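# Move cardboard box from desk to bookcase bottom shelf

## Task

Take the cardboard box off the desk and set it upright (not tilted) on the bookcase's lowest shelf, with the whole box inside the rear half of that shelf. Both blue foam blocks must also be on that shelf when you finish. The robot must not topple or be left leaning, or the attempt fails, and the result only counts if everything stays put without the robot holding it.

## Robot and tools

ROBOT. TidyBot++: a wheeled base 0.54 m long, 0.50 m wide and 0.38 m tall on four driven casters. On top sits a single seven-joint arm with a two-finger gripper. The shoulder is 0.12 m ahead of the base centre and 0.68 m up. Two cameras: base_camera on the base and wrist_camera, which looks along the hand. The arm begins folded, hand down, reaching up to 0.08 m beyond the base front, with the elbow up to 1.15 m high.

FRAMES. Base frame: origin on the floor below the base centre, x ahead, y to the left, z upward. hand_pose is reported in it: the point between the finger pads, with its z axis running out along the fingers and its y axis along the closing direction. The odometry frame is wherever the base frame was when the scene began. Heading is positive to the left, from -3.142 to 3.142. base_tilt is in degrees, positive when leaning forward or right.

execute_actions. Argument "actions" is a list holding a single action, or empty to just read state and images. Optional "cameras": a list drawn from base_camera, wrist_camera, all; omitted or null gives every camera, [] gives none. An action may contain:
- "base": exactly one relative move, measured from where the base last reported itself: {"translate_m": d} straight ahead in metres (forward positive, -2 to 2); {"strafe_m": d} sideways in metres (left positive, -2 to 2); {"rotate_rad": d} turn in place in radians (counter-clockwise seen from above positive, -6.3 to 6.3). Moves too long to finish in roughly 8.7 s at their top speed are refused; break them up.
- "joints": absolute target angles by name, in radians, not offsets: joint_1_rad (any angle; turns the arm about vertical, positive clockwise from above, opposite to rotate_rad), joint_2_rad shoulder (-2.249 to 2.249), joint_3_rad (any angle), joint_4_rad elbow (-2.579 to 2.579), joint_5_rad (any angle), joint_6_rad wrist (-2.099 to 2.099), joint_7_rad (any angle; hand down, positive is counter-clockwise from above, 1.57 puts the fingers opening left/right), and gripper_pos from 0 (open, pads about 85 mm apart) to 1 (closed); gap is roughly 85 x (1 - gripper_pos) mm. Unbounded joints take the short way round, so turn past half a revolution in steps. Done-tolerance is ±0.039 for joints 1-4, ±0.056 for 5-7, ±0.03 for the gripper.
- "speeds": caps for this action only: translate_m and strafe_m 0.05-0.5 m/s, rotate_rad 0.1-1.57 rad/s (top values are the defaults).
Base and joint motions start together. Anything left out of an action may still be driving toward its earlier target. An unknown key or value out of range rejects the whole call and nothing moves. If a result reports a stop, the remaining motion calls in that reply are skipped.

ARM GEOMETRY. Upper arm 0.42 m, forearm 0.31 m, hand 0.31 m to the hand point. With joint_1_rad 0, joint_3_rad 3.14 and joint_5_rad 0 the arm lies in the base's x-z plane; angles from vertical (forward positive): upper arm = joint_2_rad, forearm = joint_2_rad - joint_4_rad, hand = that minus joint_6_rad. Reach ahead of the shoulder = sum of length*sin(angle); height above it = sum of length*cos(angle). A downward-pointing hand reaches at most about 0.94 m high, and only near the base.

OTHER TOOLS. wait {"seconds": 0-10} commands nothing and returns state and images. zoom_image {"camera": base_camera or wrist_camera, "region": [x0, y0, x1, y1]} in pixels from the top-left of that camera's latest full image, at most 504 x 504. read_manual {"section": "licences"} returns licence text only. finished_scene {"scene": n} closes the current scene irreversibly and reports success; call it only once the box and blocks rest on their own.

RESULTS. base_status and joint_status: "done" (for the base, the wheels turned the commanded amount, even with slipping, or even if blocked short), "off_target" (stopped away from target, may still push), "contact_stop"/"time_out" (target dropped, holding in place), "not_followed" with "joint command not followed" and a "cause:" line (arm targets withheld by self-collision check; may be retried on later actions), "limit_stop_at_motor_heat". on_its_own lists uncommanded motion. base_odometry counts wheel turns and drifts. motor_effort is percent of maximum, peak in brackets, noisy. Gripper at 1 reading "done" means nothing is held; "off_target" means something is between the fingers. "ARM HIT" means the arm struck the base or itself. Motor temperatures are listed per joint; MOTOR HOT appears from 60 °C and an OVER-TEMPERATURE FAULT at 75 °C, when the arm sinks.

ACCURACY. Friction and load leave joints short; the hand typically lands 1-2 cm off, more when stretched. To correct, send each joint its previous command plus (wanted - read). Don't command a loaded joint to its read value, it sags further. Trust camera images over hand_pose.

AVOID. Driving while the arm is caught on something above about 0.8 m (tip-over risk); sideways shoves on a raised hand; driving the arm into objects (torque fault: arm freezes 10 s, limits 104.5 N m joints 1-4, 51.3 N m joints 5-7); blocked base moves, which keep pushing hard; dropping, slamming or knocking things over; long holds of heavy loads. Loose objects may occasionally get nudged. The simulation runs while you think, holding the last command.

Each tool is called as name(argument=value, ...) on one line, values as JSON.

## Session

execute_actions(actions=[])

Scene clock: 0.00 s.
Motor temperatures (°C, as the motors report them): [33 34 30 35 36 33 35]
base_odometry: x=+0.000 y=+0.000 heading=+0.000 (m, m, rad; odometry frame)
base_tilt: forward=+0.2 right=-0.1 (deg)
base_status: not commanded
joint_positions: joint_1_rad=-0.039 joint_2_rad=-0.391 joint_3_rad=+3.198 joint_4_rad=-2.536 joint_5_rad=+0.043 joint_6_rad=-0.883 joint_7_rad=+1.550 gripper_pos=+0.000
joint_status: not commanded
motor_effort: joint_1_rad=+1 joint_2_rad=-1 joint_3_rad=+1 joint_4_rad=+15 joint_5_rad=+0 joint_6_rad=+0 joint_7_rad=+0 (%)
hand_pose: x=+0.2583 y=-0.0089 z=+0.5909 quat_wxyz=(+0.007, +0.998, -0.005, +0.057) (m; base frame)
pictures: base_camera, wrist_camera
Images, in order (width x height): base_camera 644x364, wrist_camera 644x476.

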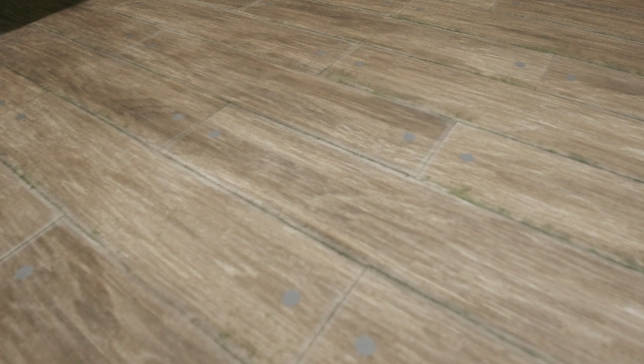

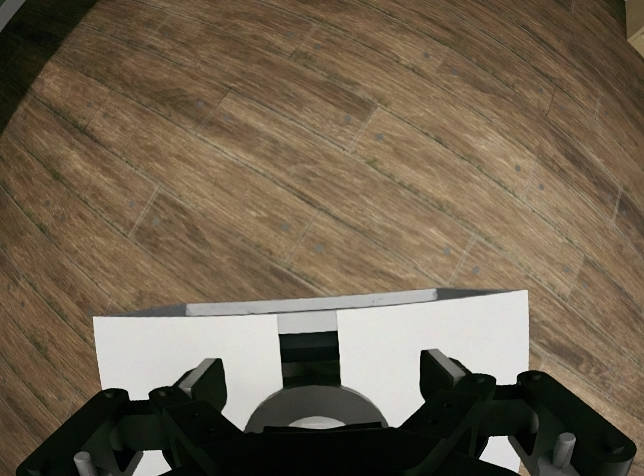

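execute_actions(actions=[{"base":{"rotate_rad":1.0},"joints":{"joint_1_rad":0.01,"joint_2_rad":-0.5,"joint_3_rad":3.13,"joint_4_rad":-1.6,"joint_5_rad":-0.03,"joint_6_rad":-0.8,"joint_7_rad":1.59}}])

Scene clock: 2.63 s.
Motor temperatures (°C, as the motors report them): [33 34 30 35 36 33 35]
base_odometry: x=+0.000 y=+0.000 heading=+0.999 (m, m, rad; odometry frame)
base_tilt: forward=+0.1 right=-0.1 (deg)
base_status: done
joint_positions: joint_1_rad=-0.006 joint_2_rad=-0.490 joint_3_rad=+3.148 joint_4_rad=-1.608 joint_5_rad=+0.020 joint_6_rad=-0.820 joint_7_rad=+1.569 gripper_pos=+0.000
joint_status: all done
motor_effort: joint_1_rad=+2(1) joint_2_rad=-3(6) joint_3_rad=+1(2) joint_4_rad=+20(21) joint_5_rad=+0(0) joint_6_rad=+6(7) joint_7_rad=+0(0) (%)
hand_pose: x=+0.4943 y=-0.0040 z=+1.0786 quat_wxyz=(+0.008, +0.824, +0.000, +0.566) (m; base frame)
pictures: base_camera, wrist_camera
Images, in order (width x height): base_camera 644x364, wrist_camera 644x476.

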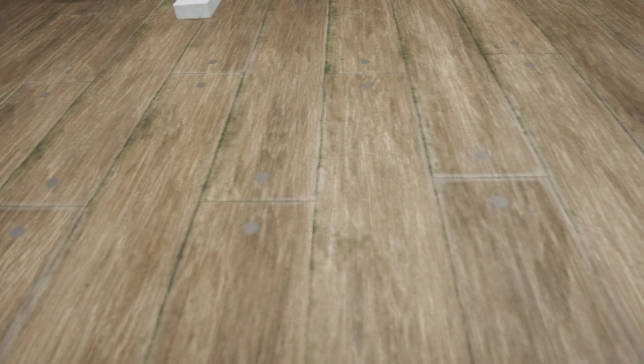

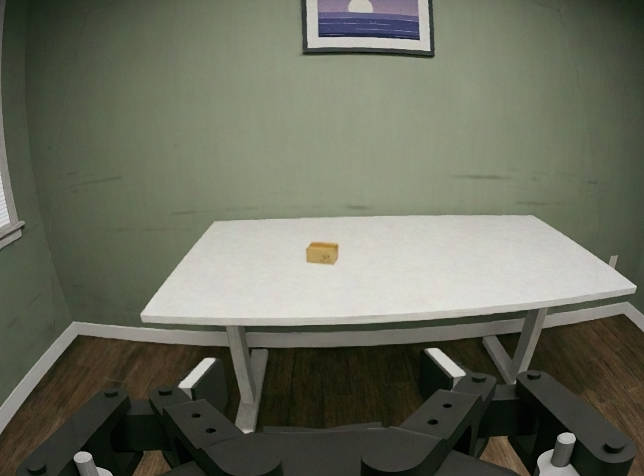

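execute_actions(actions=[{"base":{"translate_m":0.5},"joints":{"joint_2_rad":0.45,"joint_4_rad":-0.65,"joint_6_rad":-1.75,"joint_5_rad":-0.05}}])

Scene clock: 5.67 s.
Motor temperatures (°C, as the motors report them): [33 34 30 35 36 33 35]
base_odometry: x=+0.270 y=+0.421 heading=+1.000 (m, m, rad; odometry frame)
base_tilt: forward=+0.2 right=-0.1 (deg)
base_status: done
joint_positions: joint_1_rad=-0.006 joint_2_rad=+0.452 joint_3_rad=+3.147 joint_4_rad=-0.664 joint_5_rad=+0.000 joint_6_rad=-1.728 joint_7_rad=+1.569 gripper_pos=+0.000
joint_status: all done
motor_effort: joint_1_rad=+1(1) joint_2_rad=-31(34) joint_3_rad=+0(2) joint_4_rad=+17(21) joint_5_rad=+0(1) joint_6_rad=+1(7) joint_7_rad=-1(0) (%)
hand_pose: x=+0.6766 y=+0.0023 z=+0.9009 quat_wxyz=(+0.001, +0.989, +0.000, +0.149) (m; base frame)
pictures: base_camera, wrist_camera
Images, in order (width x height): base_camera 644x364, wrist_camera 644x476.

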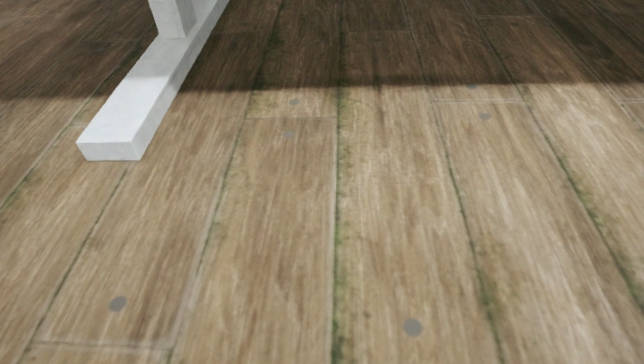

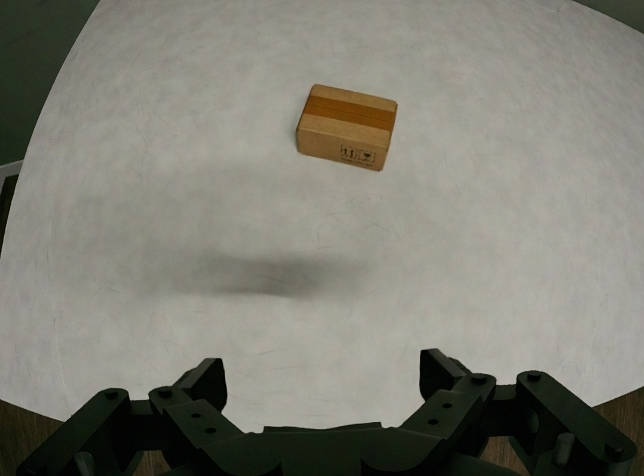

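execute_actions(actions=[{"base":{"translate_m":0.245},"joints":{"joint_1_rad":0.05,"joint_2_rad":0.66,"joint_4_rad":-0.38,"joint_6_rad":-2.09,"joint_7_rad":2.93}}])

Scene clock: 7.93 s.
Motor temperatures (°C, as the motors report them): [33 34 30 35 36 33 35]
base_odometry: x=+0.402 y=+0.628 heading=+1.001 (m, m, rad; odometry frame)
base_tilt: forward=+0.2 right=-0.1 (deg)
base_status: done
joint_positions: joint_1_rad=+0.034 joint_2_rad=+0.663 joint_3_rad=+3.147 joint_4_rad=-0.394 joint_5_rad=+0.000 joint_6_rad=-2.068 joint_7_rad=+2.924 gripper_pos=+0.000
joint_status: all done
motor_effort: joint_1_rad=+2(2) joint_2_rad=-35(37) joint_3_rad=+0(0) joint_4_rad=+15(17) joint_5_rad=+0(0) joint_6_rad=-1(1) joint_7_rad=+0(1) (%)
hand_pose: x=+0.6568 y=-0.0185 z=+0.8567 quat_wxyz=(+0.007, +0.791, +0.611, +0.006) (m; base frame)
pictures: base_camera, wrist_camera
Images, in order (width x height): base_camera 644x364, wrist_camera 644x476.

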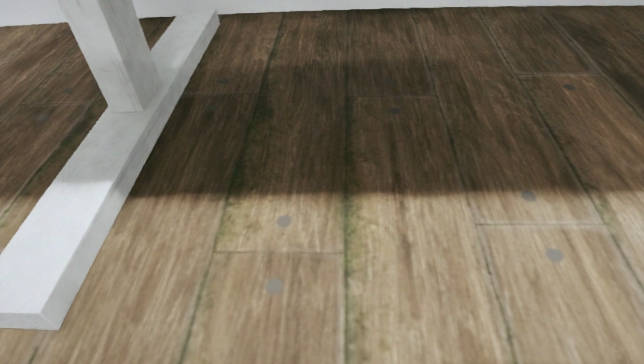

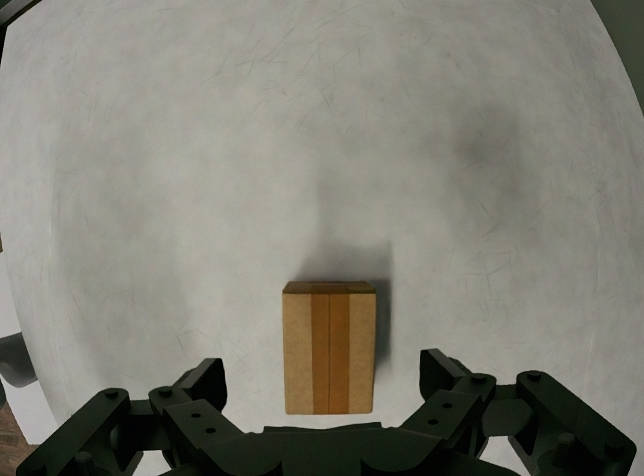

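execute_actions(actions=[{"joints":{"joint_2_rad":0.62,"joint_4_rad":-0.745,"joint_6_rad":-1.76}}], cameras=["wrist_camera"])

Scene clock: 10.07 s.
Motor temperatures (°C, as the motors report them): [33 34 30 35 37 33 35]
base_odometry: x=+0.402 y=+0.628 heading=+1.001 (m, m, rad; odometry frame)
base_tilt: forward=+0.2 right=-0.1 (deg)
base_status: not commanded
joint_positions: joint_1_rad=+0.034 joint_2_rad=+0.633 joint_3_rad=+3.147 joint_4_rad=-0.735 joint_5_rad=+0.000 joint_6_rad=-1.781 joint_7_rad=+2.924 gripper_pos=+0.000
joint_status: all done
motor_effort: joint_1_rad=+2(2) joint_2_rad=-36(37) joint_3_rad=+0(0) joint_4_rad=+16(17) joint_5_rad=+0(0) joint_6_rad=-1(1) joint_7_rad=+0(0) (%)
hand_pose: x=+0.6734 y=-0.0194 z=+0.7729 quat_wxyz=(-0.001, +0.792, +0.611, -0.004) (m; base frame)
pictures: wrist_camera
Images, in order (width x height): wrist_camera 644x476.

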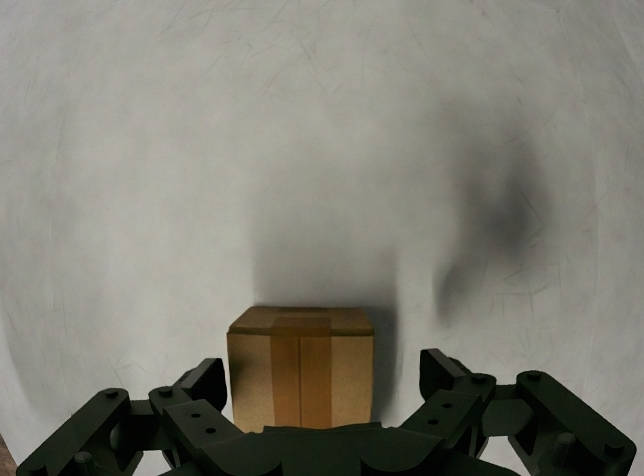

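execute_actions(actions=[{"base":{"translate_m":-0.01},"joints":{"joint_4_rad":-0.79,"joint_6_rad":-1.71}}], cameras=["wrist_camera"])

execute_actions(actions=[{"joints":{"gripper_pos":1}}], cameras=[])

execute_actions(actions=[{"joints":{"joint_7_rad":1.59}}], cameras=["wrist_camera"])

Scene clock: 11.17 s.
Motor temperatures (°C, as the motors report them): [33 34 30 35 37 33 35]
base_odometry: x=+0.397 y=+0.619 heading=+1.001 (m, m, rad; odometry frame)
base_tilt: forward=+0.2 right=-0.1 (deg)
base_status: done
joint_positions: joint_1_rad=+0.035 joint_2_rad=+0.625 joint_3_rad=+3.147 joint_4_rad=-0.781 joint_5_rad=-0.001 joint_6_rad=-1.731 joint_7_rad=+2.924 gripper_pos=+0.000
joint_status: all done
motor_effort: joint_1_rad=+1(3) joint_2_rad=-35(38) joint_3_rad=+0(0) joint_4_rad=+16(17) joint_5_rad=+0(1) joint_6_rad=-1(2) joint_7_rad=+0(0) (%)
hand_pose: x=+0.6764 y=-0.0202 z=+0.7633 quat_wxyz=(+0.002, +0.792, +0.611, +0.001) (m; base frame)
pictures: wrist_camera
Images, in order (width x height): wrist_camera 644x476.

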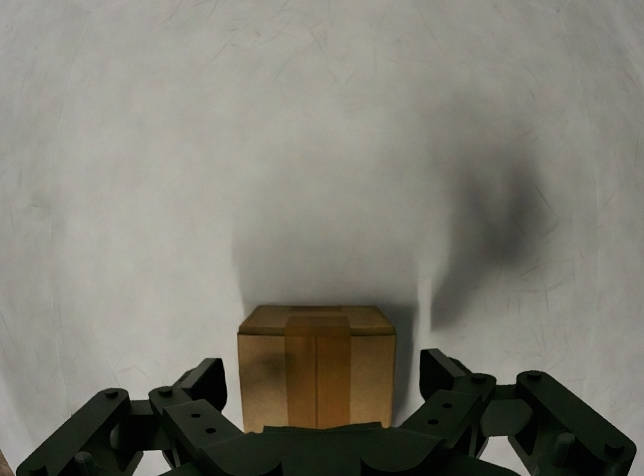

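Scene clock: 12.27 s.
Motor temperatures (°C, as the motors report them): [33 34 30 35 37 33 35]
base_odometry: x=+0.397 y=+0.619 heading=+1.001 (m, m, rad; odometry frame)
base_tilt: forward=+0.2 right=-0.1 (deg)
base_status: not commanded
joint_positions: joint_1_rad=+0.035 joint_2_rad=+0.622 joint_3_rad=+3.147 joint_4_rad=-0.783 joint_5_rad=-0.001 joint_6_rad=-1.731 joint_7_rad=+2.924 gripper_pos=+0.355
joint_status: gripper_pos off_target (ended at +0.355, target +1.000)
motor_effort: joint_1_rad=+2(2) joint_2_rad=-36(37) joint_3_rad=+0(0) joint_4_rad=+17(17) joint_5_rad=+0(0) joint_6_rad=-1(0) joint_7_rad=+0(0) (%)
hand_pose: x=+0.6758 y=-0.0201 z=+0.7643 quat_wxyz=(+0.003, +0.792, +0.611, +0.002) (m; base frame)
pictures: none
No camera images: the call's "cameras" was empty. Leave "cameras" out to get every camera's image.

Scene clock: 13.83 s.
Motor temperatures (°C, as the motors report them): [33 34 30 35 37 33 35]
base_odometry: x=+0.397 y=+0.619 heading=+1.001 (m, m, rad; odometry frame)
base_tilt: forward=+0.2 right=-0.1 (deg)
base_status: not commanded
joint_positions: joint_1_rad=+0.035 joint_2_rad=+0.622 joint_3_rad=+3.147 joint_4_rad=-0.783 joint_5_rad=-0.001 joint_6_rad=-1.731 joint_7_rad=+1.591 gripper_pos=+0.355
joint_status: all done
motor_effort: joint_1_rad=+1(1) joint_2_rad=-34(36) joint_3_rad=+0(0) joint_4_rad=+17(17) joint_5_rad=+0(0) joint_6_rad=+0(0) joint_7_rad=+0(1) (%)
hand_pose: x=+0.6758 y=-0.0201 z=+0.7643 quat_wxyz=(+0.001, +1.000, -0.010, +0.003) (m; base frame)
pictures: wrist_camera
Images, in order (width x height): wrist_camera 644x476.

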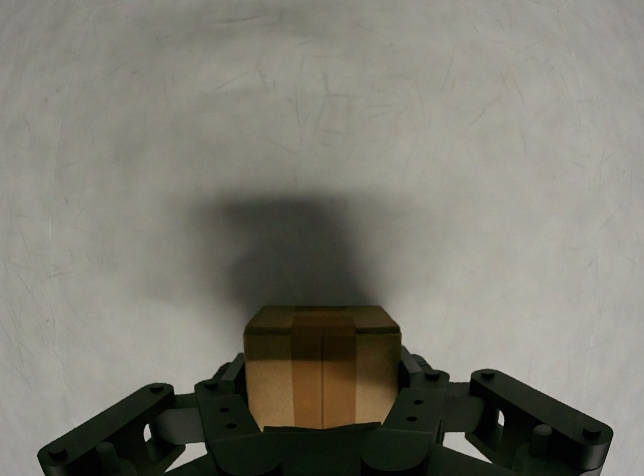

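execute_actions(actions=[{"joints":{"gripper_pos":0}}], cameras=[])

execute_actions(actions=[{"joints":{"joint_2_rad":0.3,"joint_6_rad":-1.9}}], cameras=[])

execute_actions(actions=[{"base":{"translate_m":-0.3},"joints":{"joint_6_rad":-0.6,"joint_4_rad":-1.0}}], cameras=[])

execute_actions(actions=[{"joints":{"joint_2_rad":0.44,"joint_4_rad":-1.495,"joint_6_rad":-0.23}}], cameras=["wrist_camera"])

Scene clock: 15.80 s.
Motor temperatures (°C, as the motors report them): [33 34 30 35 37 33 35]
base_odometry: x=+0.397 y=+0.619 heading=+1.001 (m, m, rad; odometry frame)
base_tilt: forward=+0.2 right=-0.1 (deg)
base_status: not commanded
joint_positions: joint_1_rad=+0.035 joint_2_rad=+0.622 joint_3_rad=+3.147 joint_4_rad=-0.783 joint_5_rad=-0.001 joint_6_rad=-1.731 joint_7_rad=+1.591 gripper_pos=+0.000
joint_status: all done
motor_effort: joint_1_rad=+1(1) joint_2_rad=-36(36) joint_3_rad=+0(0) joint_4_rad=+17(17) joint_5_rad=+0(1) joint_6_rad=-2(0) joint_7_rad=+0(0) (%)
hand_pose: x=+0.6758 y=-0.0201 z=+0.7643 quat_wxyz=(+0.001, +1.000, -0.010, +0.003) (m; base frame)
pictures: none
No camera images: the call's "cameras" was empty. Leave "cameras" out to get every camera's image.

Scene clock: 17.50 s.
Motor temperatures (°C, as the motors report them): [33 34 30 35 37 33 35]
base_odometry: x=+0.397 y=+0.619 heading=+1.001 (m, m, rad; odometry frame)
base_tilt: forward=+0.2 right=-0.1 (deg)
base_status: not commanded
joint_positions: joint_1_rad=+0.035 joint_2_rad=+0.295 joint_3_rad=+3.147 joint_4_rad=-0.783 joint_5_rad=-0.001 joint_6_rad=-1.881 joint_7_rad=+1.591 gripper_pos=+0.000
joint_status: all done
motor_effort: joint_1_rad=+1(1) joint_2_rad=-25(39) joint_3_rad=+0(0) joint_4_rad=+16(18) joint_5_rad=+0(0) joint_6_rad=+0(1) joint_7_rad=+0(0) (%)
hand_pose: x=+0.5745 y=-0.0164 z=+0.9266 quat_wxyz=(+0.003, +0.996, -0.010, +0.090) (m; base frame)
pictures: none
No camera images: the call's "cameras" was empty. Leave "cameras" out to get every camera's image.

Scene clock: 19.47 s.
Motor temperatures (°C, as the motors report them): [33 34 30 35 37 33 35]
base_odometry: x=+0.235 y=+0.366 heading=+1.002 (m, m, rad; odometry frame)
base_tilt: forward=+0.2 right=-0.1 (deg)
base_status: done
joint_positions: joint_1_rad=+0.039 joint_2_rad=+0.297 joint_3_rad=+3.146 joint_4_rad=-0.989 joint_5_rad=-0.003 joint_6_rad=-0.607 joint_7_rad=+1.591 gripper_pos=+0.000
joint_status: all done
motor_effort: joint_1_rad=+1(3) joint_2_rad=-30(32) joint_3_rad=+1(2) joint_4_rad=+21(22) joint_5_rad=+0(1) joint_6_rad=+7(8) joint_7_rad=+0(0) (%)
hand_pose: x=+0.8385 y=-0.0284 z=+1.0740 quat_wxyz=(+0.017, +0.811, -0.009, +0.584) (m; base frame)
pictures: none
No camera images: the call's "cameras" was empty. Leave "cameras" out to get every camera's image.

Scene clock: 21.20 s.
Motor temperatures (°C, as the motors report them): [33 34 30 35 37 33 35]
base_odometry: x=+0.235 y=+0.366 heading=+1.002 (m, m, rad; odometry frame)
base_tilt: forward=+0.2 right=-0.1 (deg)
base_status: not commanded
joint_positions: joint_1_rad=+0.039 joint_2_rad=+0.442 joint_3_rad=+3.146 joint_4_rad=-1.489 joint_5_rad=-0.003 joint_6_rad=-0.252 joint_7_rad=+1.591 gripper_pos=+0.000
joint_status: all done
motor_effort: joint_1_rad=+1(1) joint_2_rad=-33(35) joint_3_rad=+0(0) joint_4_rad=+20(22) joint_5_rad=+0(0) joint_6_rad=+6(7) joint_7_rad=+0(0) (%)
hand_pose: x=+0.8474 y=-0.0293 z=+0.7725 quat_wxyz=(+0.014, +0.887, -0.011, +0.461) (m; base frame)
pictures: wrist_camera
Images, in order (width x height): wrist_camera 644x476.

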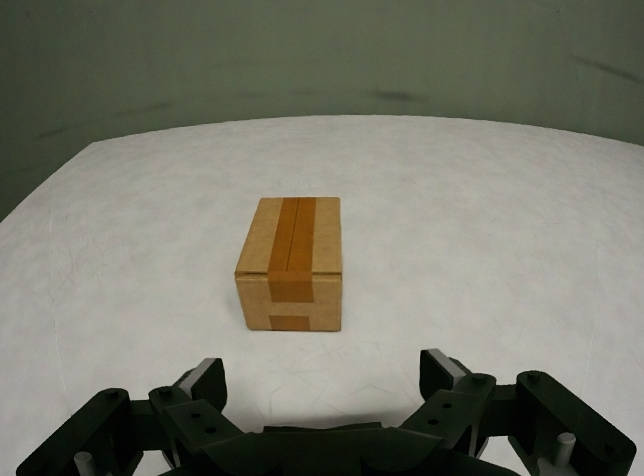

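execute_actions(actions=[{"joints":{"joint_1_rad":0.004,"joint_4_rad":-1.53,"joint_6_rad":-0.21}}], cameras=[])

execute_actions(actions=[{"base":{"translate_m":0.1},"speeds":{"translate_m":0.12}}], cameras=["wrist_camera"])

Scene clock: 22.37 s.
Motor temperatures (°C, as the motors report them): [33 34 30 35 37 33 35]
base_odometry: x=+0.235 y=+0.366 heading=+1.002 (m, m, rad; odometry frame)
base_tilt: forward=+0.2 right=-0.1 (deg)
base_status: not commanded
joint_positions: joint_1_rad=+0.012 joint_2_rad=+0.442 joint_3_rad=+3.141 joint_4_rad=-1.521 joint_5_rad=-0.003 joint_6_rad=-0.232 joint_7_rad=+1.591 gripper_pos=+0.000
joint_status: all done
motor_effort: joint_1_rad=+2(0) joint_2_rad=-33(34) joint_3_rad=+0(1) joint_4_rad=+20(21) joint_5_rad=+0(0) joint_6_rad=+5(6) joint_7_rad=+0(0) (%)
hand_pose: x=+0.8421 y=-0.0068 z=+0.7602 quat_wxyz=(+0.006, +0.890, +0.003, +0.456) (m; base frame)
pictures: none
No camera images: the call's "cameras" was empty. Leave "cameras" out to get every camera's image.

Scene clock: 23.73 s.
Motor temperatures (°C, as the motors report them): [33 34 30 35 37 33 35]
base_odometry: x=+0.289 y=+0.450 heading=+1.002 (m, m, rad; odometry frame)
base_tilt: forward=+0.2 right=-0.1 (deg)
base_status: done
joint_positions: joint_1_rad=+0.012 joint_2_rad=+0.441 joint_3_rad=+3.141 joint_4_rad=-1.521 joint_5_rad=-0.003 joint_6_rad=-0.230 joint_7_rad=+1.591 gripper_pos=+0.000
joint_status: not commanded
motor_effort: joint_1_rad=+1(0) joint_2_rad=-32(36) joint_3_rad=+0(1) joint_4_rad=+20(21) joint_5_rad=+0(0) joint_6_rad=+5(5) joint_7_rad=+0(0) (%)
hand_pose: x=+0.8422 y=-0.0068 z=+0.7614 quat_wxyz=(+0.006, +0.889, +0.003, +0.457) (m; base frame)
pictures: wrist_camera
Images, in order (width x height): wrist_camera 644x476.

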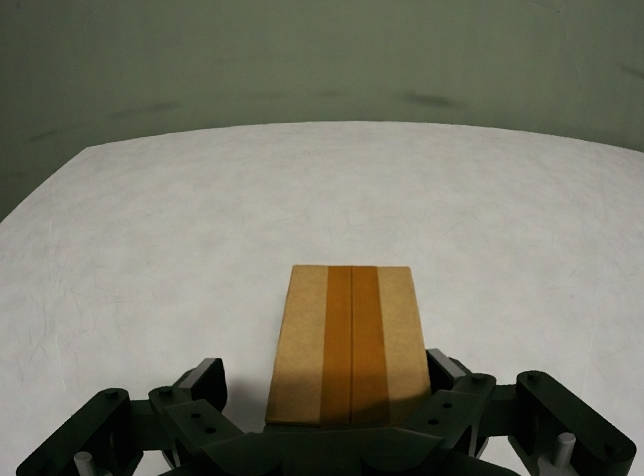

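execute_actions(actions=[{"base":{"strafe_m":-0.01},"joints":{"gripper_pos":1}}], cameras=["wrist_camera"])

execute_actions(actions=[{"joints":{"joint_2_rad":0.2,"joint_6_rad":-0.45}}], cameras=["wrist_camera"])

execute_actions(actions=[{"base":{"translate_m":-0.6},"joints":{"joint_2_rad":-0.5,"joint_4_rad":-2.0,"joint_6_rad":-0.6}}], cameras=["wrist_camera"])

execute_actions(actions=[{"base":{"rotate_rad":-3.17}}])

Scene clock: 25.30 s.
Motor temperatures (°C, as the motors report them): [33 34 30 35 37 33 35]
base_odometry: x=+0.297 y=+0.445 heading=+1.002 (m, m, rad; odometry frame)
base_tilt: forward=+0.2 right=-0.1 (deg)
base_status: done
joint_positions: joint_1_rad=+0.010 joint_2_rad=+0.440 joint_3_rad=+3.141 joint_4_rad=-1.521 joint_5_rad=-0.003 joint_6_rad=-0.228 joint_7_rad=+1.591 gripper_pos=+0.349
joint_status: gripper_pos off_target (ended at +0.349, target +1.000)
motor_effort: joint_1_rad=+1(2) joint_2_rad=-33(34) joint_3_rad=+0(2) joint_4_rad=+20(21) joint_5_rad=+0(0) joint_6_rad=+6(7) joint_7_rad=+0(0) (%)
hand_pose: x=+0.8424 y=-0.0053 z=+0.7619 quat_wxyz=(+0.006, +0.889, +0.003, +0.458) (m; base frame)
pictures: wrist_camera
Images, in order (width x height): wrist_camera 644x476.

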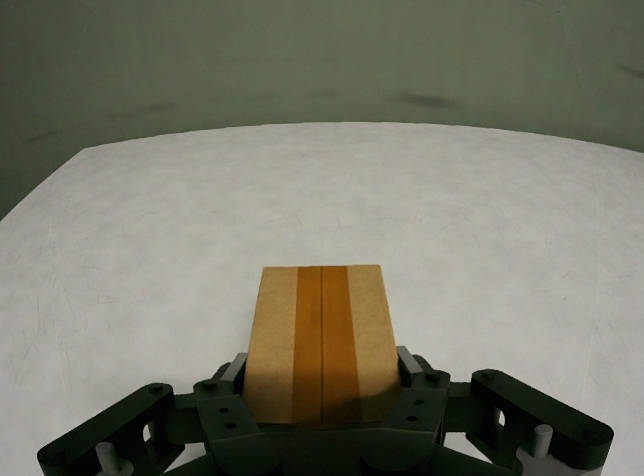

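Scene clock: 26.80 s.
Motor temperatures (°C, as the motors report them): [33 34 30 35 37 33 35]
base_odometry: x=+0.297 y=+0.445 heading=+1.002 (m, m, rad; odometry frame)
base_tilt: forward=+0.2 right=-0.1 (deg)
base_status: not commanded
joint_positions: joint_1_rad=+0.010 joint_2_rad=+0.201 joint_3_rad=+3.141 joint_4_rad=-1.527 joint_5_rad=-0.003 joint_6_rad=-0.432 joint_7_rad=+1.591 gripper_pos=+0.349
joint_status: all done
motor_effort: joint_1_rad=+1(1) joint_2_rad=-28(37) joint_3_rad=+0(0) joint_4_rad=+22(23) joint_5_rad=+0(0) joint_6_rad=+7(6) joint_7_rad=+0(0) (%)
hand_pose: x=+0.7722 y=-0.0044 z=+0.8722 quat_wxyz=(+0.006, +0.882, +0.004, +0.471) (m; base frame)
pictures: wrist_camera
Images, in order (width x height): wrist_camera 644x476.

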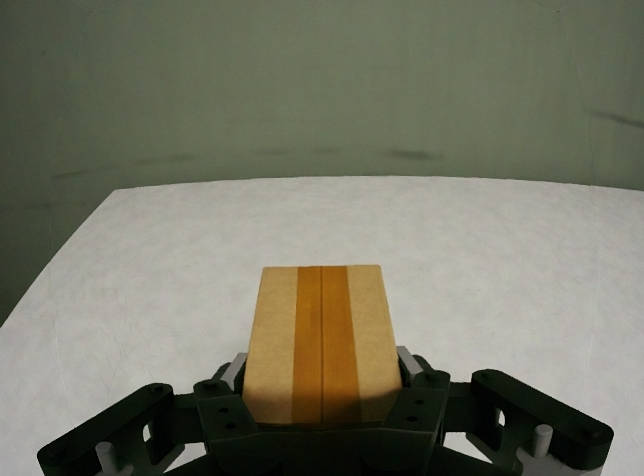

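Scene clock: 29.37 s.
Motor temperatures (°C, as the motors report them): [33 34 30 35 37 33 35]
base_odometry: x=-0.025 y=-0.061 heading=+1.003 (m, m, rad; odometry frame)
base_tilt: forward=+0.2 right=-0.1 (deg)
base_status: done
joint_positions: joint_1_rad=+0.010 joint_2_rad=-0.502 joint_3_rad=+3.141 joint_4_rad=-1.994 joint_5_rad=-0.003 joint_6_rad=-0.586 joint_7_rad=+1.591 gripper_pos=+0.349
joint_status: all done
motor_effort: joint_1_rad=+1(3) joint_2_rad=-5(33) joint_3_rad=+1(2) joint_4_rad=+23(24) joint_5_rad=+0(1) joint_6_rad=+6(7) joint_7_rad=+0(0) (%)
hand_pose: x=+0.5021 y=-0.0016 z=+0.9238 quat_wxyz=(+0.006, +0.862, +0.004, +0.507) (m; base frame)
pictures: wrist_camera
Images, in order (width x height): wrist_camera 644x476.

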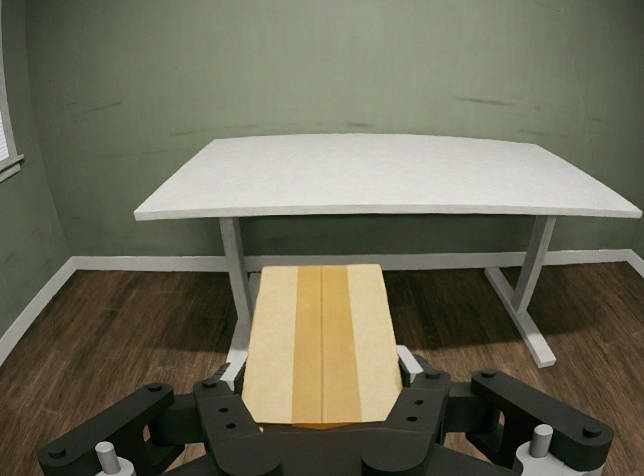

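Scene clock: 32.67 s.
Motor temperatures (°C, as the motors report them): [33 34 30 35 37 33 35]
base_odometry: x=-0.025 y=-0.062 heading=-2.166 (m, m, rad; odometry frame)
base_tilt: forward=+0.2 right=-0.1 (deg)
base_status: done
joint_positions: joint_1_rad=+0.010 joint_2_rad=-0.502 joint_3_rad=+3.140 joint_4_rad=-1.994 joint_5_rad=-0.004 joint_6_rad=-0.586 joint_7_rad=+1.591 gripper_pos=+0.349
joint_status: not commanded
motor_effort: joint_1_rad=+1(3) joint_2_rad=-5(6) joint_3_rad=+1(3) joint_4_rad=+23(23) joint_5_rad=+0(1) joint_6_rad=+6(6) joint_7_rad=+0(0) (%)
hand_pose: x=+0.5020 y=-0.0010 z=+0.9238 quat_wxyz=(+0.006, +0.862, +0.005, +0.507) (m; base frame)
pictures: base_camera, wrist_camera
Images, in order (width x height): base_camera 644x364, wrist_camera 644x476.

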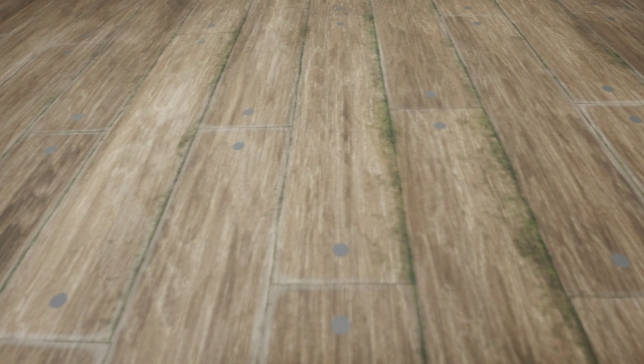

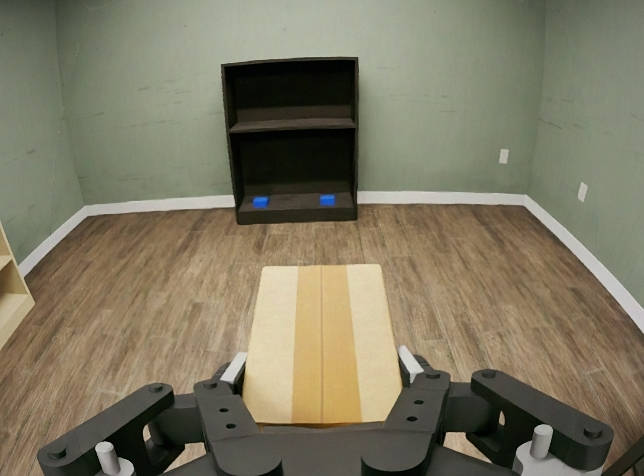

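execute_actions(actions=[{"base":{"translate_m":1.15},"joints":{"joint_2_rad":1.66,"joint_4_rad":-0.9,"joint_6_rad":0.42}}])

execute_actions(actions=[{"base":{"strafe_m":0.15}}])

Scene clock: 36.77 s.
Motor temperatures (°C, as the motors report them): [33 34 30 35 37 33 35]
base_odometry: x=-0.671 y=-1.013 heading=-2.167 (m, m, rad; odometry frame)
base_tilt: forward=+0.2 right=-0.1 (deg)
base_status: done
joint_positions: joint_1_rad=+0.010 joint_2_rad=+1.656 joint_3_rad=+3.140 joint_4_rad=-0.913 joint_5_rad=-0.004 joint_6_rad=+0.395 joint_7_rad=+1.591 gripper_pos=+0.349
joint_status: all done
motor_effort: joint_1_rad=+2(2) joint_2_rad=-47(51) joint_3_rad=+0(2) joint_4_rad=+14(23) joint_5_rad=+0(1) joint_6_rad=+6(8) joint_7_rad=-1(0) (%)
hand_pose: x=+0.9648 y=-0.0067 z=+0.2050 quat_wxyz=(+0.006, +0.885, +0.002, +0.465) (m; base frame)
pictures: base_camera, wrist_camera
Images, in order (width x height): base_camera 644x364, wrist_camera 644x476.

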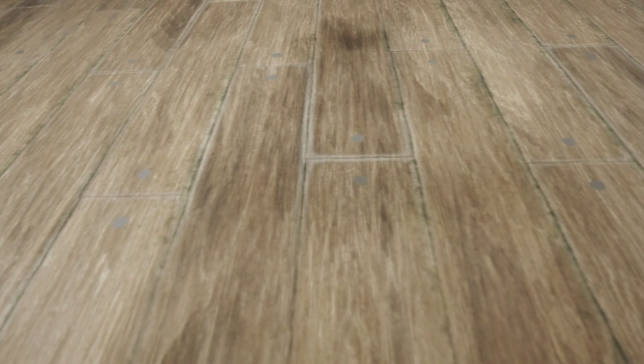

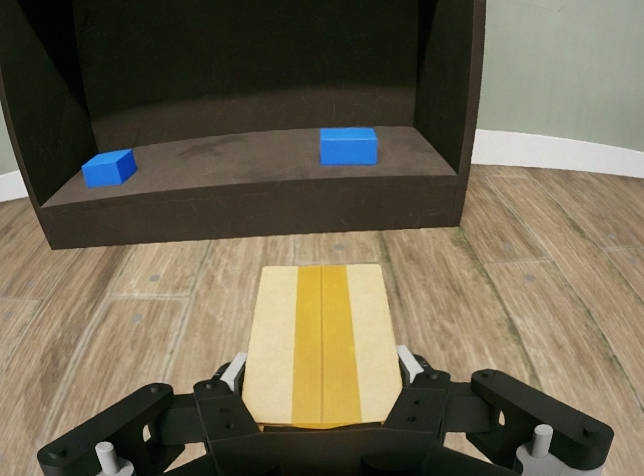

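Scene clock: 38.33 s.
Motor temperatures (°C, as the motors report them): [33 34 30 35 37 33 35]
base_odometry: x=-0.547 y=-1.098 heading=-2.167 (m, m, rad; odometry frame)
base_tilt: forward=+0.2 right=-0.1 (deg)
base_status: done
joint_positions: joint_1_rad=-0.004 joint_2_rad=+1.656 joint_3_rad=+3.139 joint_4_rad=-0.913 joint_5_rad=-0.004 joint_6_rad=+0.395 joint_7_rad=+1.591 gripper_pos=+0.349
joint_status: not commanded
motor_effort: joint_1_rad=+1(5) joint_2_rad=-47(48) joint_3_rad=-1(2) joint_4_rad=+14(14) joint_5_rad=+0(0) joint_6_rad=+6(6) joint_7_rad=+0(0) (%)
hand_pose: x=+0.9648 y=+0.0049 z=+0.2050 quat_wxyz=(+0.003, +0.885, +0.008, +0.465) (m; base frame)
pictures: base_camera, wrist_camera
Images, in order (width x height): base_camera 644x364, wrist_camera 644x476.

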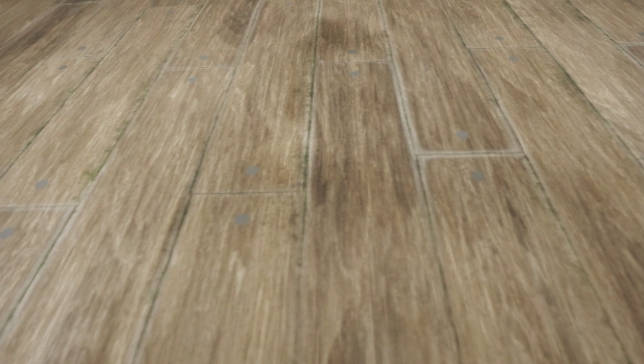

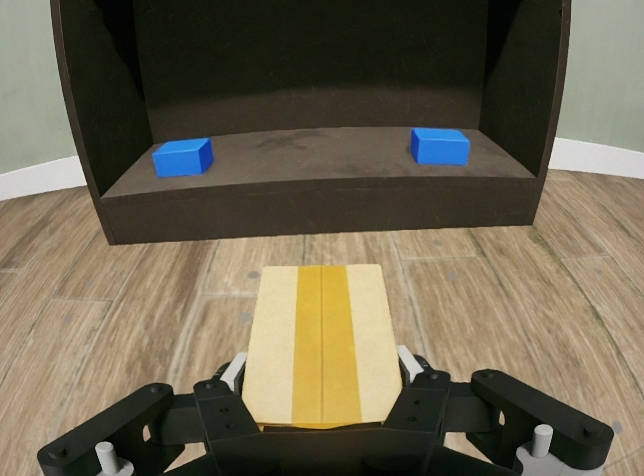

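execute_actions(actions=[{"base":{"translate_m":0.54},"speeds":{"translate_m":0.3},"joints":{"joint_2_rad":1.72,"joint_6_rad":0.47}}])

Scene clock: 41.33 s.
Motor temperatures (°C, as the motors report them): [33 35 30 35 37 33 35]
base_odometry: x=-0.850 y=-1.545 heading=-2.166 (m, m, rad; odometry frame)
base_tilt: forward=+0.2 right=-0.1 (deg)
base_status: done
joint_positions: joint_1_rad=-0.003 joint_2_rad=+1.729 joint_3_rad=+3.139 joint_4_rad=-0.910 joint_5_rad=-0.004 joint_6_rad=+0.446 joint_7_rad=+1.591 gripper_pos=+0.349
joint_status: all done
motor_effort: joint_1_rad=+1(1) joint_2_rad=-46(52) joint_3_rad=+0(1) joint_4_rad=+13(16) joint_5_rad=+0(1) joint_6_rad=+6(6) joint_7_rad=+0(0) (%)
hand_pose: x=+0.9389 y=+0.0045 z=+0.1587 quat_wxyz=(+0.003, +0.890, +0.008, +0.457) (m; base frame)
pictures: base_camera, wrist_camera
Images, in order (width x height): base_camera 644x364, wrist_camera 644x476.

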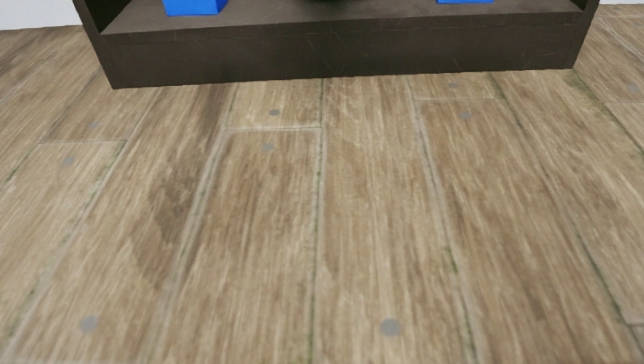

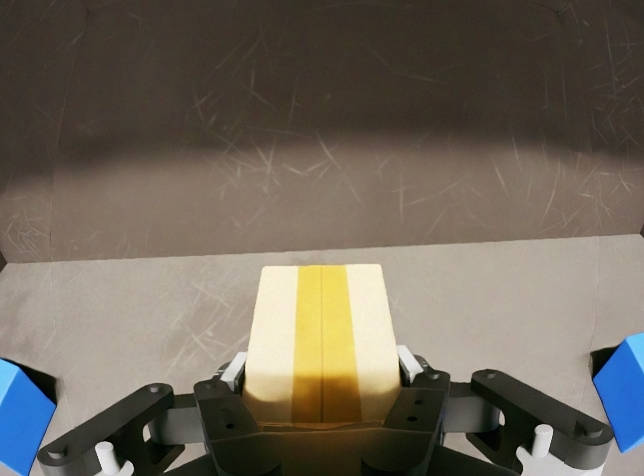

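execute_actions(actions=[{"base":{"translate_m":0.07},"speeds":{"translate_m":0.12}}], cameras=[])

execute_actions(actions=[{"joints":{"joint_2_rad":1.765,"joint_6_rad":0.5}}])

Scene clock: 42.77 s.
Motor temperatures (°C, as the motors report them): [33 35 30 35 37 33 35]
base_odometry: x=-0.889 y=-1.603 heading=-2.166 (m, m, rad; odometry frame)
base_tilt: forward=+0.2 right=-0.1 (deg)
base_status: done
joint_positions: joint_1_rad=-0.003 joint_2_rad=+1.728 joint_3_rad=+3.139 joint_4_rad=-0.909 joint_5_rad=-0.004 joint_6_rad=+0.446 joint_7_rad=+1.591 gripper_pos=+0.349
joint_status: not commanded
motor_effort: joint_1_rad=+2(5) joint_2_rad=-46(47) joint_3_rad=+0(1) joint_4_rad=+13(15) joint_5_rad=+0(0) joint_6_rad=+6(7) joint_7_rad=+0(0) (%)
hand_pose: x=+0.9398 y=+0.0043 z=+0.1596 quat_wxyz=(+0.003, +0.889, +0.008, +0.457) (m; base frame)
pictures: none
No camera images: the call's "cameras" was empty. Leave "cameras" out to get every camera's image.

Scene clock: 43.53 s.
Motor temperatures (°C, as the motors report them): [33 35 30 35 37 33 35]
base_odometry: x=-0.889 y=-1.603 heading=-2.166 (m, m, rad; odometry frame)
base_tilt: forward=+0.2 right=-0.1 (deg)
base_status: not commanded
joint_positions: joint_1_rad=-0.003 joint_2_rad=+1.759 joint_3_rad=+3.139 joint_4_rad=-0.908 joint_5_rad=-0.004 joint_6_rad=+0.482 joint_7_rad=+1.591 gripper_pos=+0.349
joint_status: all done
motor_effort: joint_1_rad=+1(1) joint_2_rad=-45(48) joint_3_rad=+0(1) joint_4_rad=+12(14) joint_5_rad=+0(0) joint_6_rad=+6(7) joint_7_rad=+0(1) (%)
hand_pose: x=+0.9299 y=+0.0042 z=+0.1435 quat_wxyz=(+0.003, +0.888, +0.008, +0.460) (m; base frame)
pictures: base_camera, wrist_camera
Images, in order (width x height): base_camera 644x364, wrist_camera 644x476.

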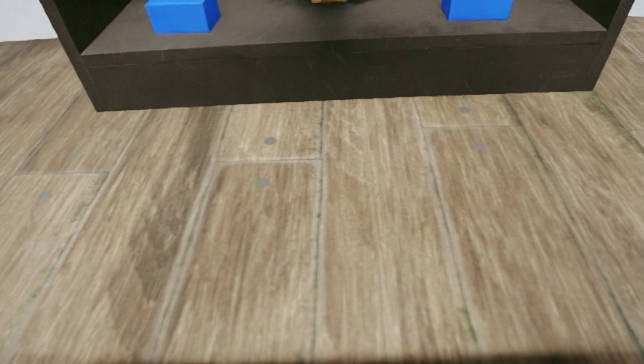

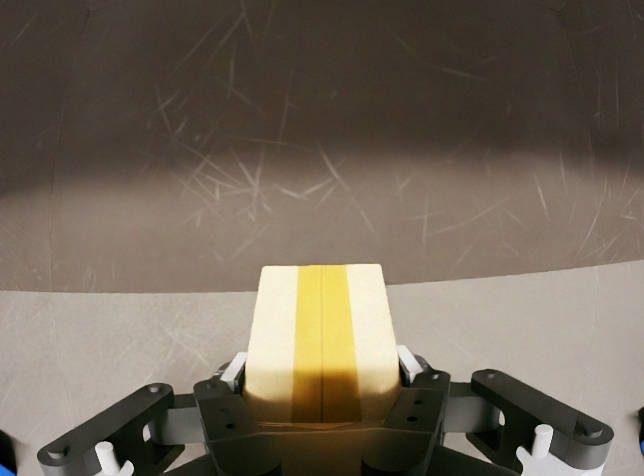

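execute_actions(actions=[{"base":{"translate_m":0.025},"speeds":{"translate_m":0.05},"joints":{"joint_2_rad":1.75}}], cameras=[])

execute_actions(actions=[{"joints":{"joint_2_rad":1.775}}])

execute_actions(actions=[{"joints":{"gripper_pos":0}}], cameras=[])

execute_actions(actions=[{"base":{"translate_m":-0.25},"speeds":{"translate_m":0.25},"joints":{"joint_2_rad":1.7,"joint_6_rad":0.4}}])

Scene clock: 45.03 s.
Motor temperatures (°C, as the motors report them): [33 35 30 35 37 33 35]
base_odometry: x=-0.903 y=-1.624 heading=-2.166 (m, m, rad; odometry frame)
base_tilt: forward=+0.2 right=-0.1 (deg)
base_status: done
joint_positions: joint_1_rad=-0.003 joint_2_rad=+1.758 joint_3_rad=+3.139 joint_4_rad=-0.908 joint_5_rad=-0.004 joint_6_rad=+0.482 joint_7_rad=+1.591 gripper_pos=+0.349
joint_status: all done
motor_effort: joint_1_rad=+1(4) joint_2_rad=-46(46) joint_3_rad=+0(1) joint_4_rad=+13(14) joint_5_rad=+0(1) joint_6_rad=+6(6) joint_7_rad=+0(0) (%)
hand_pose: x=+0.9308 y=+0.0040 z=+0.1447 quat_wxyz=(+0.003, +0.888, +0.008, +0.460) (m; base frame)
pictures: none
No camera images: the call's "cameras" was empty. Leave "cameras" out to get every camera's image.

Scene clock: 45.63 s.
Motor temperatures (°C, as the motors report them): [33 35 30 35 37 33 35]
base_odometry: x=-0.903 y=-1.624 heading=-2.166 (m, m, rad; odometry frame)
base_tilt: forward=+0.2 right=-0.1 (deg)
base_status: not commanded
joint_positions: joint_1_rad=-0.003 joint_2_rad=+1.761 joint_3_rad=+3.139 joint_4_rad=-0.907 joint_5_rad=-0.004 joint_6_rad=+0.484 joint_7_rad=+1.591 gripper_pos=+0.349
joint_status: all done
motor_effort: joint_1_rad=+1(1) joint_2_rad=-43(46) joint_3_rad=+0(0) joint_4_rad=+12(13) joint_5_rad=+0(0) joint_6_rad=+5(6) joint_7_rad=+0(1) (%)
hand_pose: x=+0.9301 y=+0.0040 z=+0.1434 quat_wxyz=(+0.003, +0.887, +0.008, +0.461) (m; base frame)
pictures: base_camera, wrist_camera
Images, in order (width x height): base_camera 644x364, wrist_camera 644x476.

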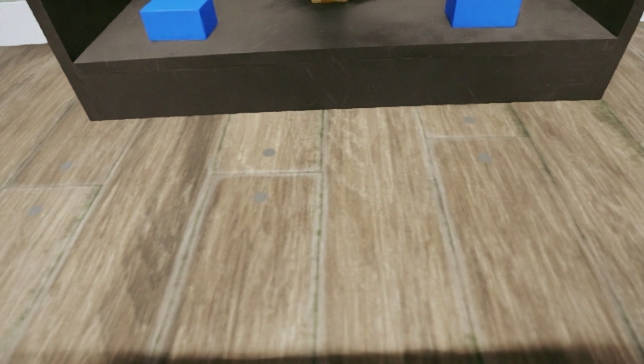

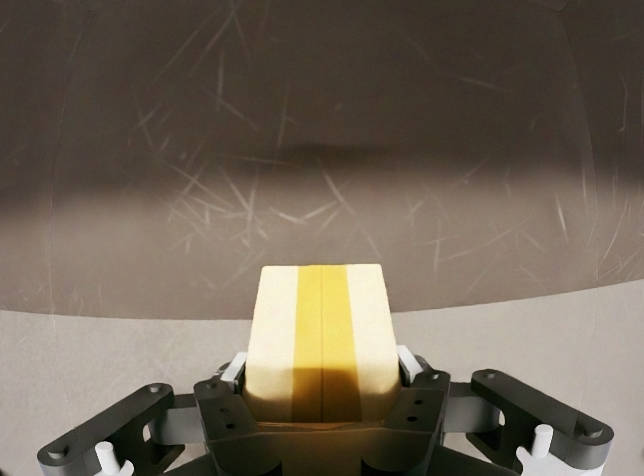

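Scene clock: 46.73 s.
Motor temperatures (°C, as the motors report them): [33 35 30 35 37 33 35]
base_odometry: x=-0.903 y=-1.624 heading=-2.166 (m, m, rad; odometry frame)
base_tilt: forward=+0.2 right=-0.1 (deg)
base_status: not commanded
joint_positions: joint_1_rad=-0.003 joint_2_rad=+1.763 joint_3_rad=+3.139 joint_4_rad=-0.907 joint_5_rad=-0.004 joint_6_rad=+0.484 joint_7_rad=+1.591 gripper_pos=+0.000
joint_status: all done
motor_effort: joint_1_rad=+2(1) joint_2_rad=-44(45) joint_3_rad=+0(0) joint_4_rad=+12(12) joint_5_rad=+0(0) joint_6_rad=+6(6) joint_7_rad=+0(0) (%)
hand_pose: x=+0.9292 y=+0.0040 z=+0.1419 quat_wxyz=(+0.003, +0.888, +0.008, +0.460) (m; base frame)
pictures: none
No camera images: the call's "cameras" was empty. Leave "cameras" out to get every camera's image.

Scene clock: 48.60 s.
Motor temperatures (°C, as the motors report them): [33 35 30 35 37 33 35]
base_odometry: x=-0.763 y=-1.417 heading=-2.166 (m, m, rad; odometry frame)
base_tilt: forward=+0.2 right=-0.1 (deg)
base_status: done
joint_positions: joint_1_rad=-0.001 joint_2_rad=+1.696 joint_3_rad=+3.139 joint_4_rad=-0.904 joint_5_rad=-0.004 joint_6_rad=+0.420 joint_7_rad=+1.591 gripper_pos=+0.000
joint_status: all done
motor_effort: joint_1_rad=+1(3) joint_2_rad=-45(47) joint_3_rad=+0(2) joint_4_rad=+13(14) joint_5_rad=+0(0) joint_6_rad=+5(6) joint_7_rad=+0(0) (%)
hand_pose: x=+0.9542 y=+0.0025 z=+0.1823 quat_wxyz=(+0.003, +0.886, +0.007, +0.463) (m; base frame)
pictures: base_camera, wrist_camera
Images, in order (width x height): base_camera 644x364, wrist_camera 644x476.

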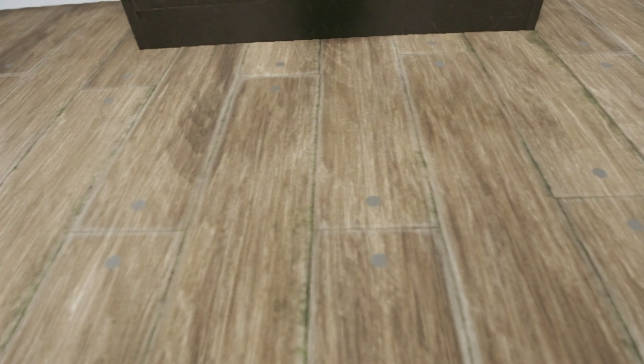

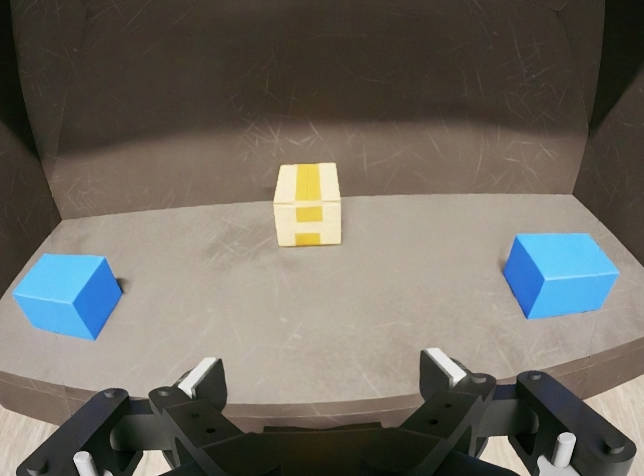

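finished_scene(scene=2)

The scene is finished: the task was done.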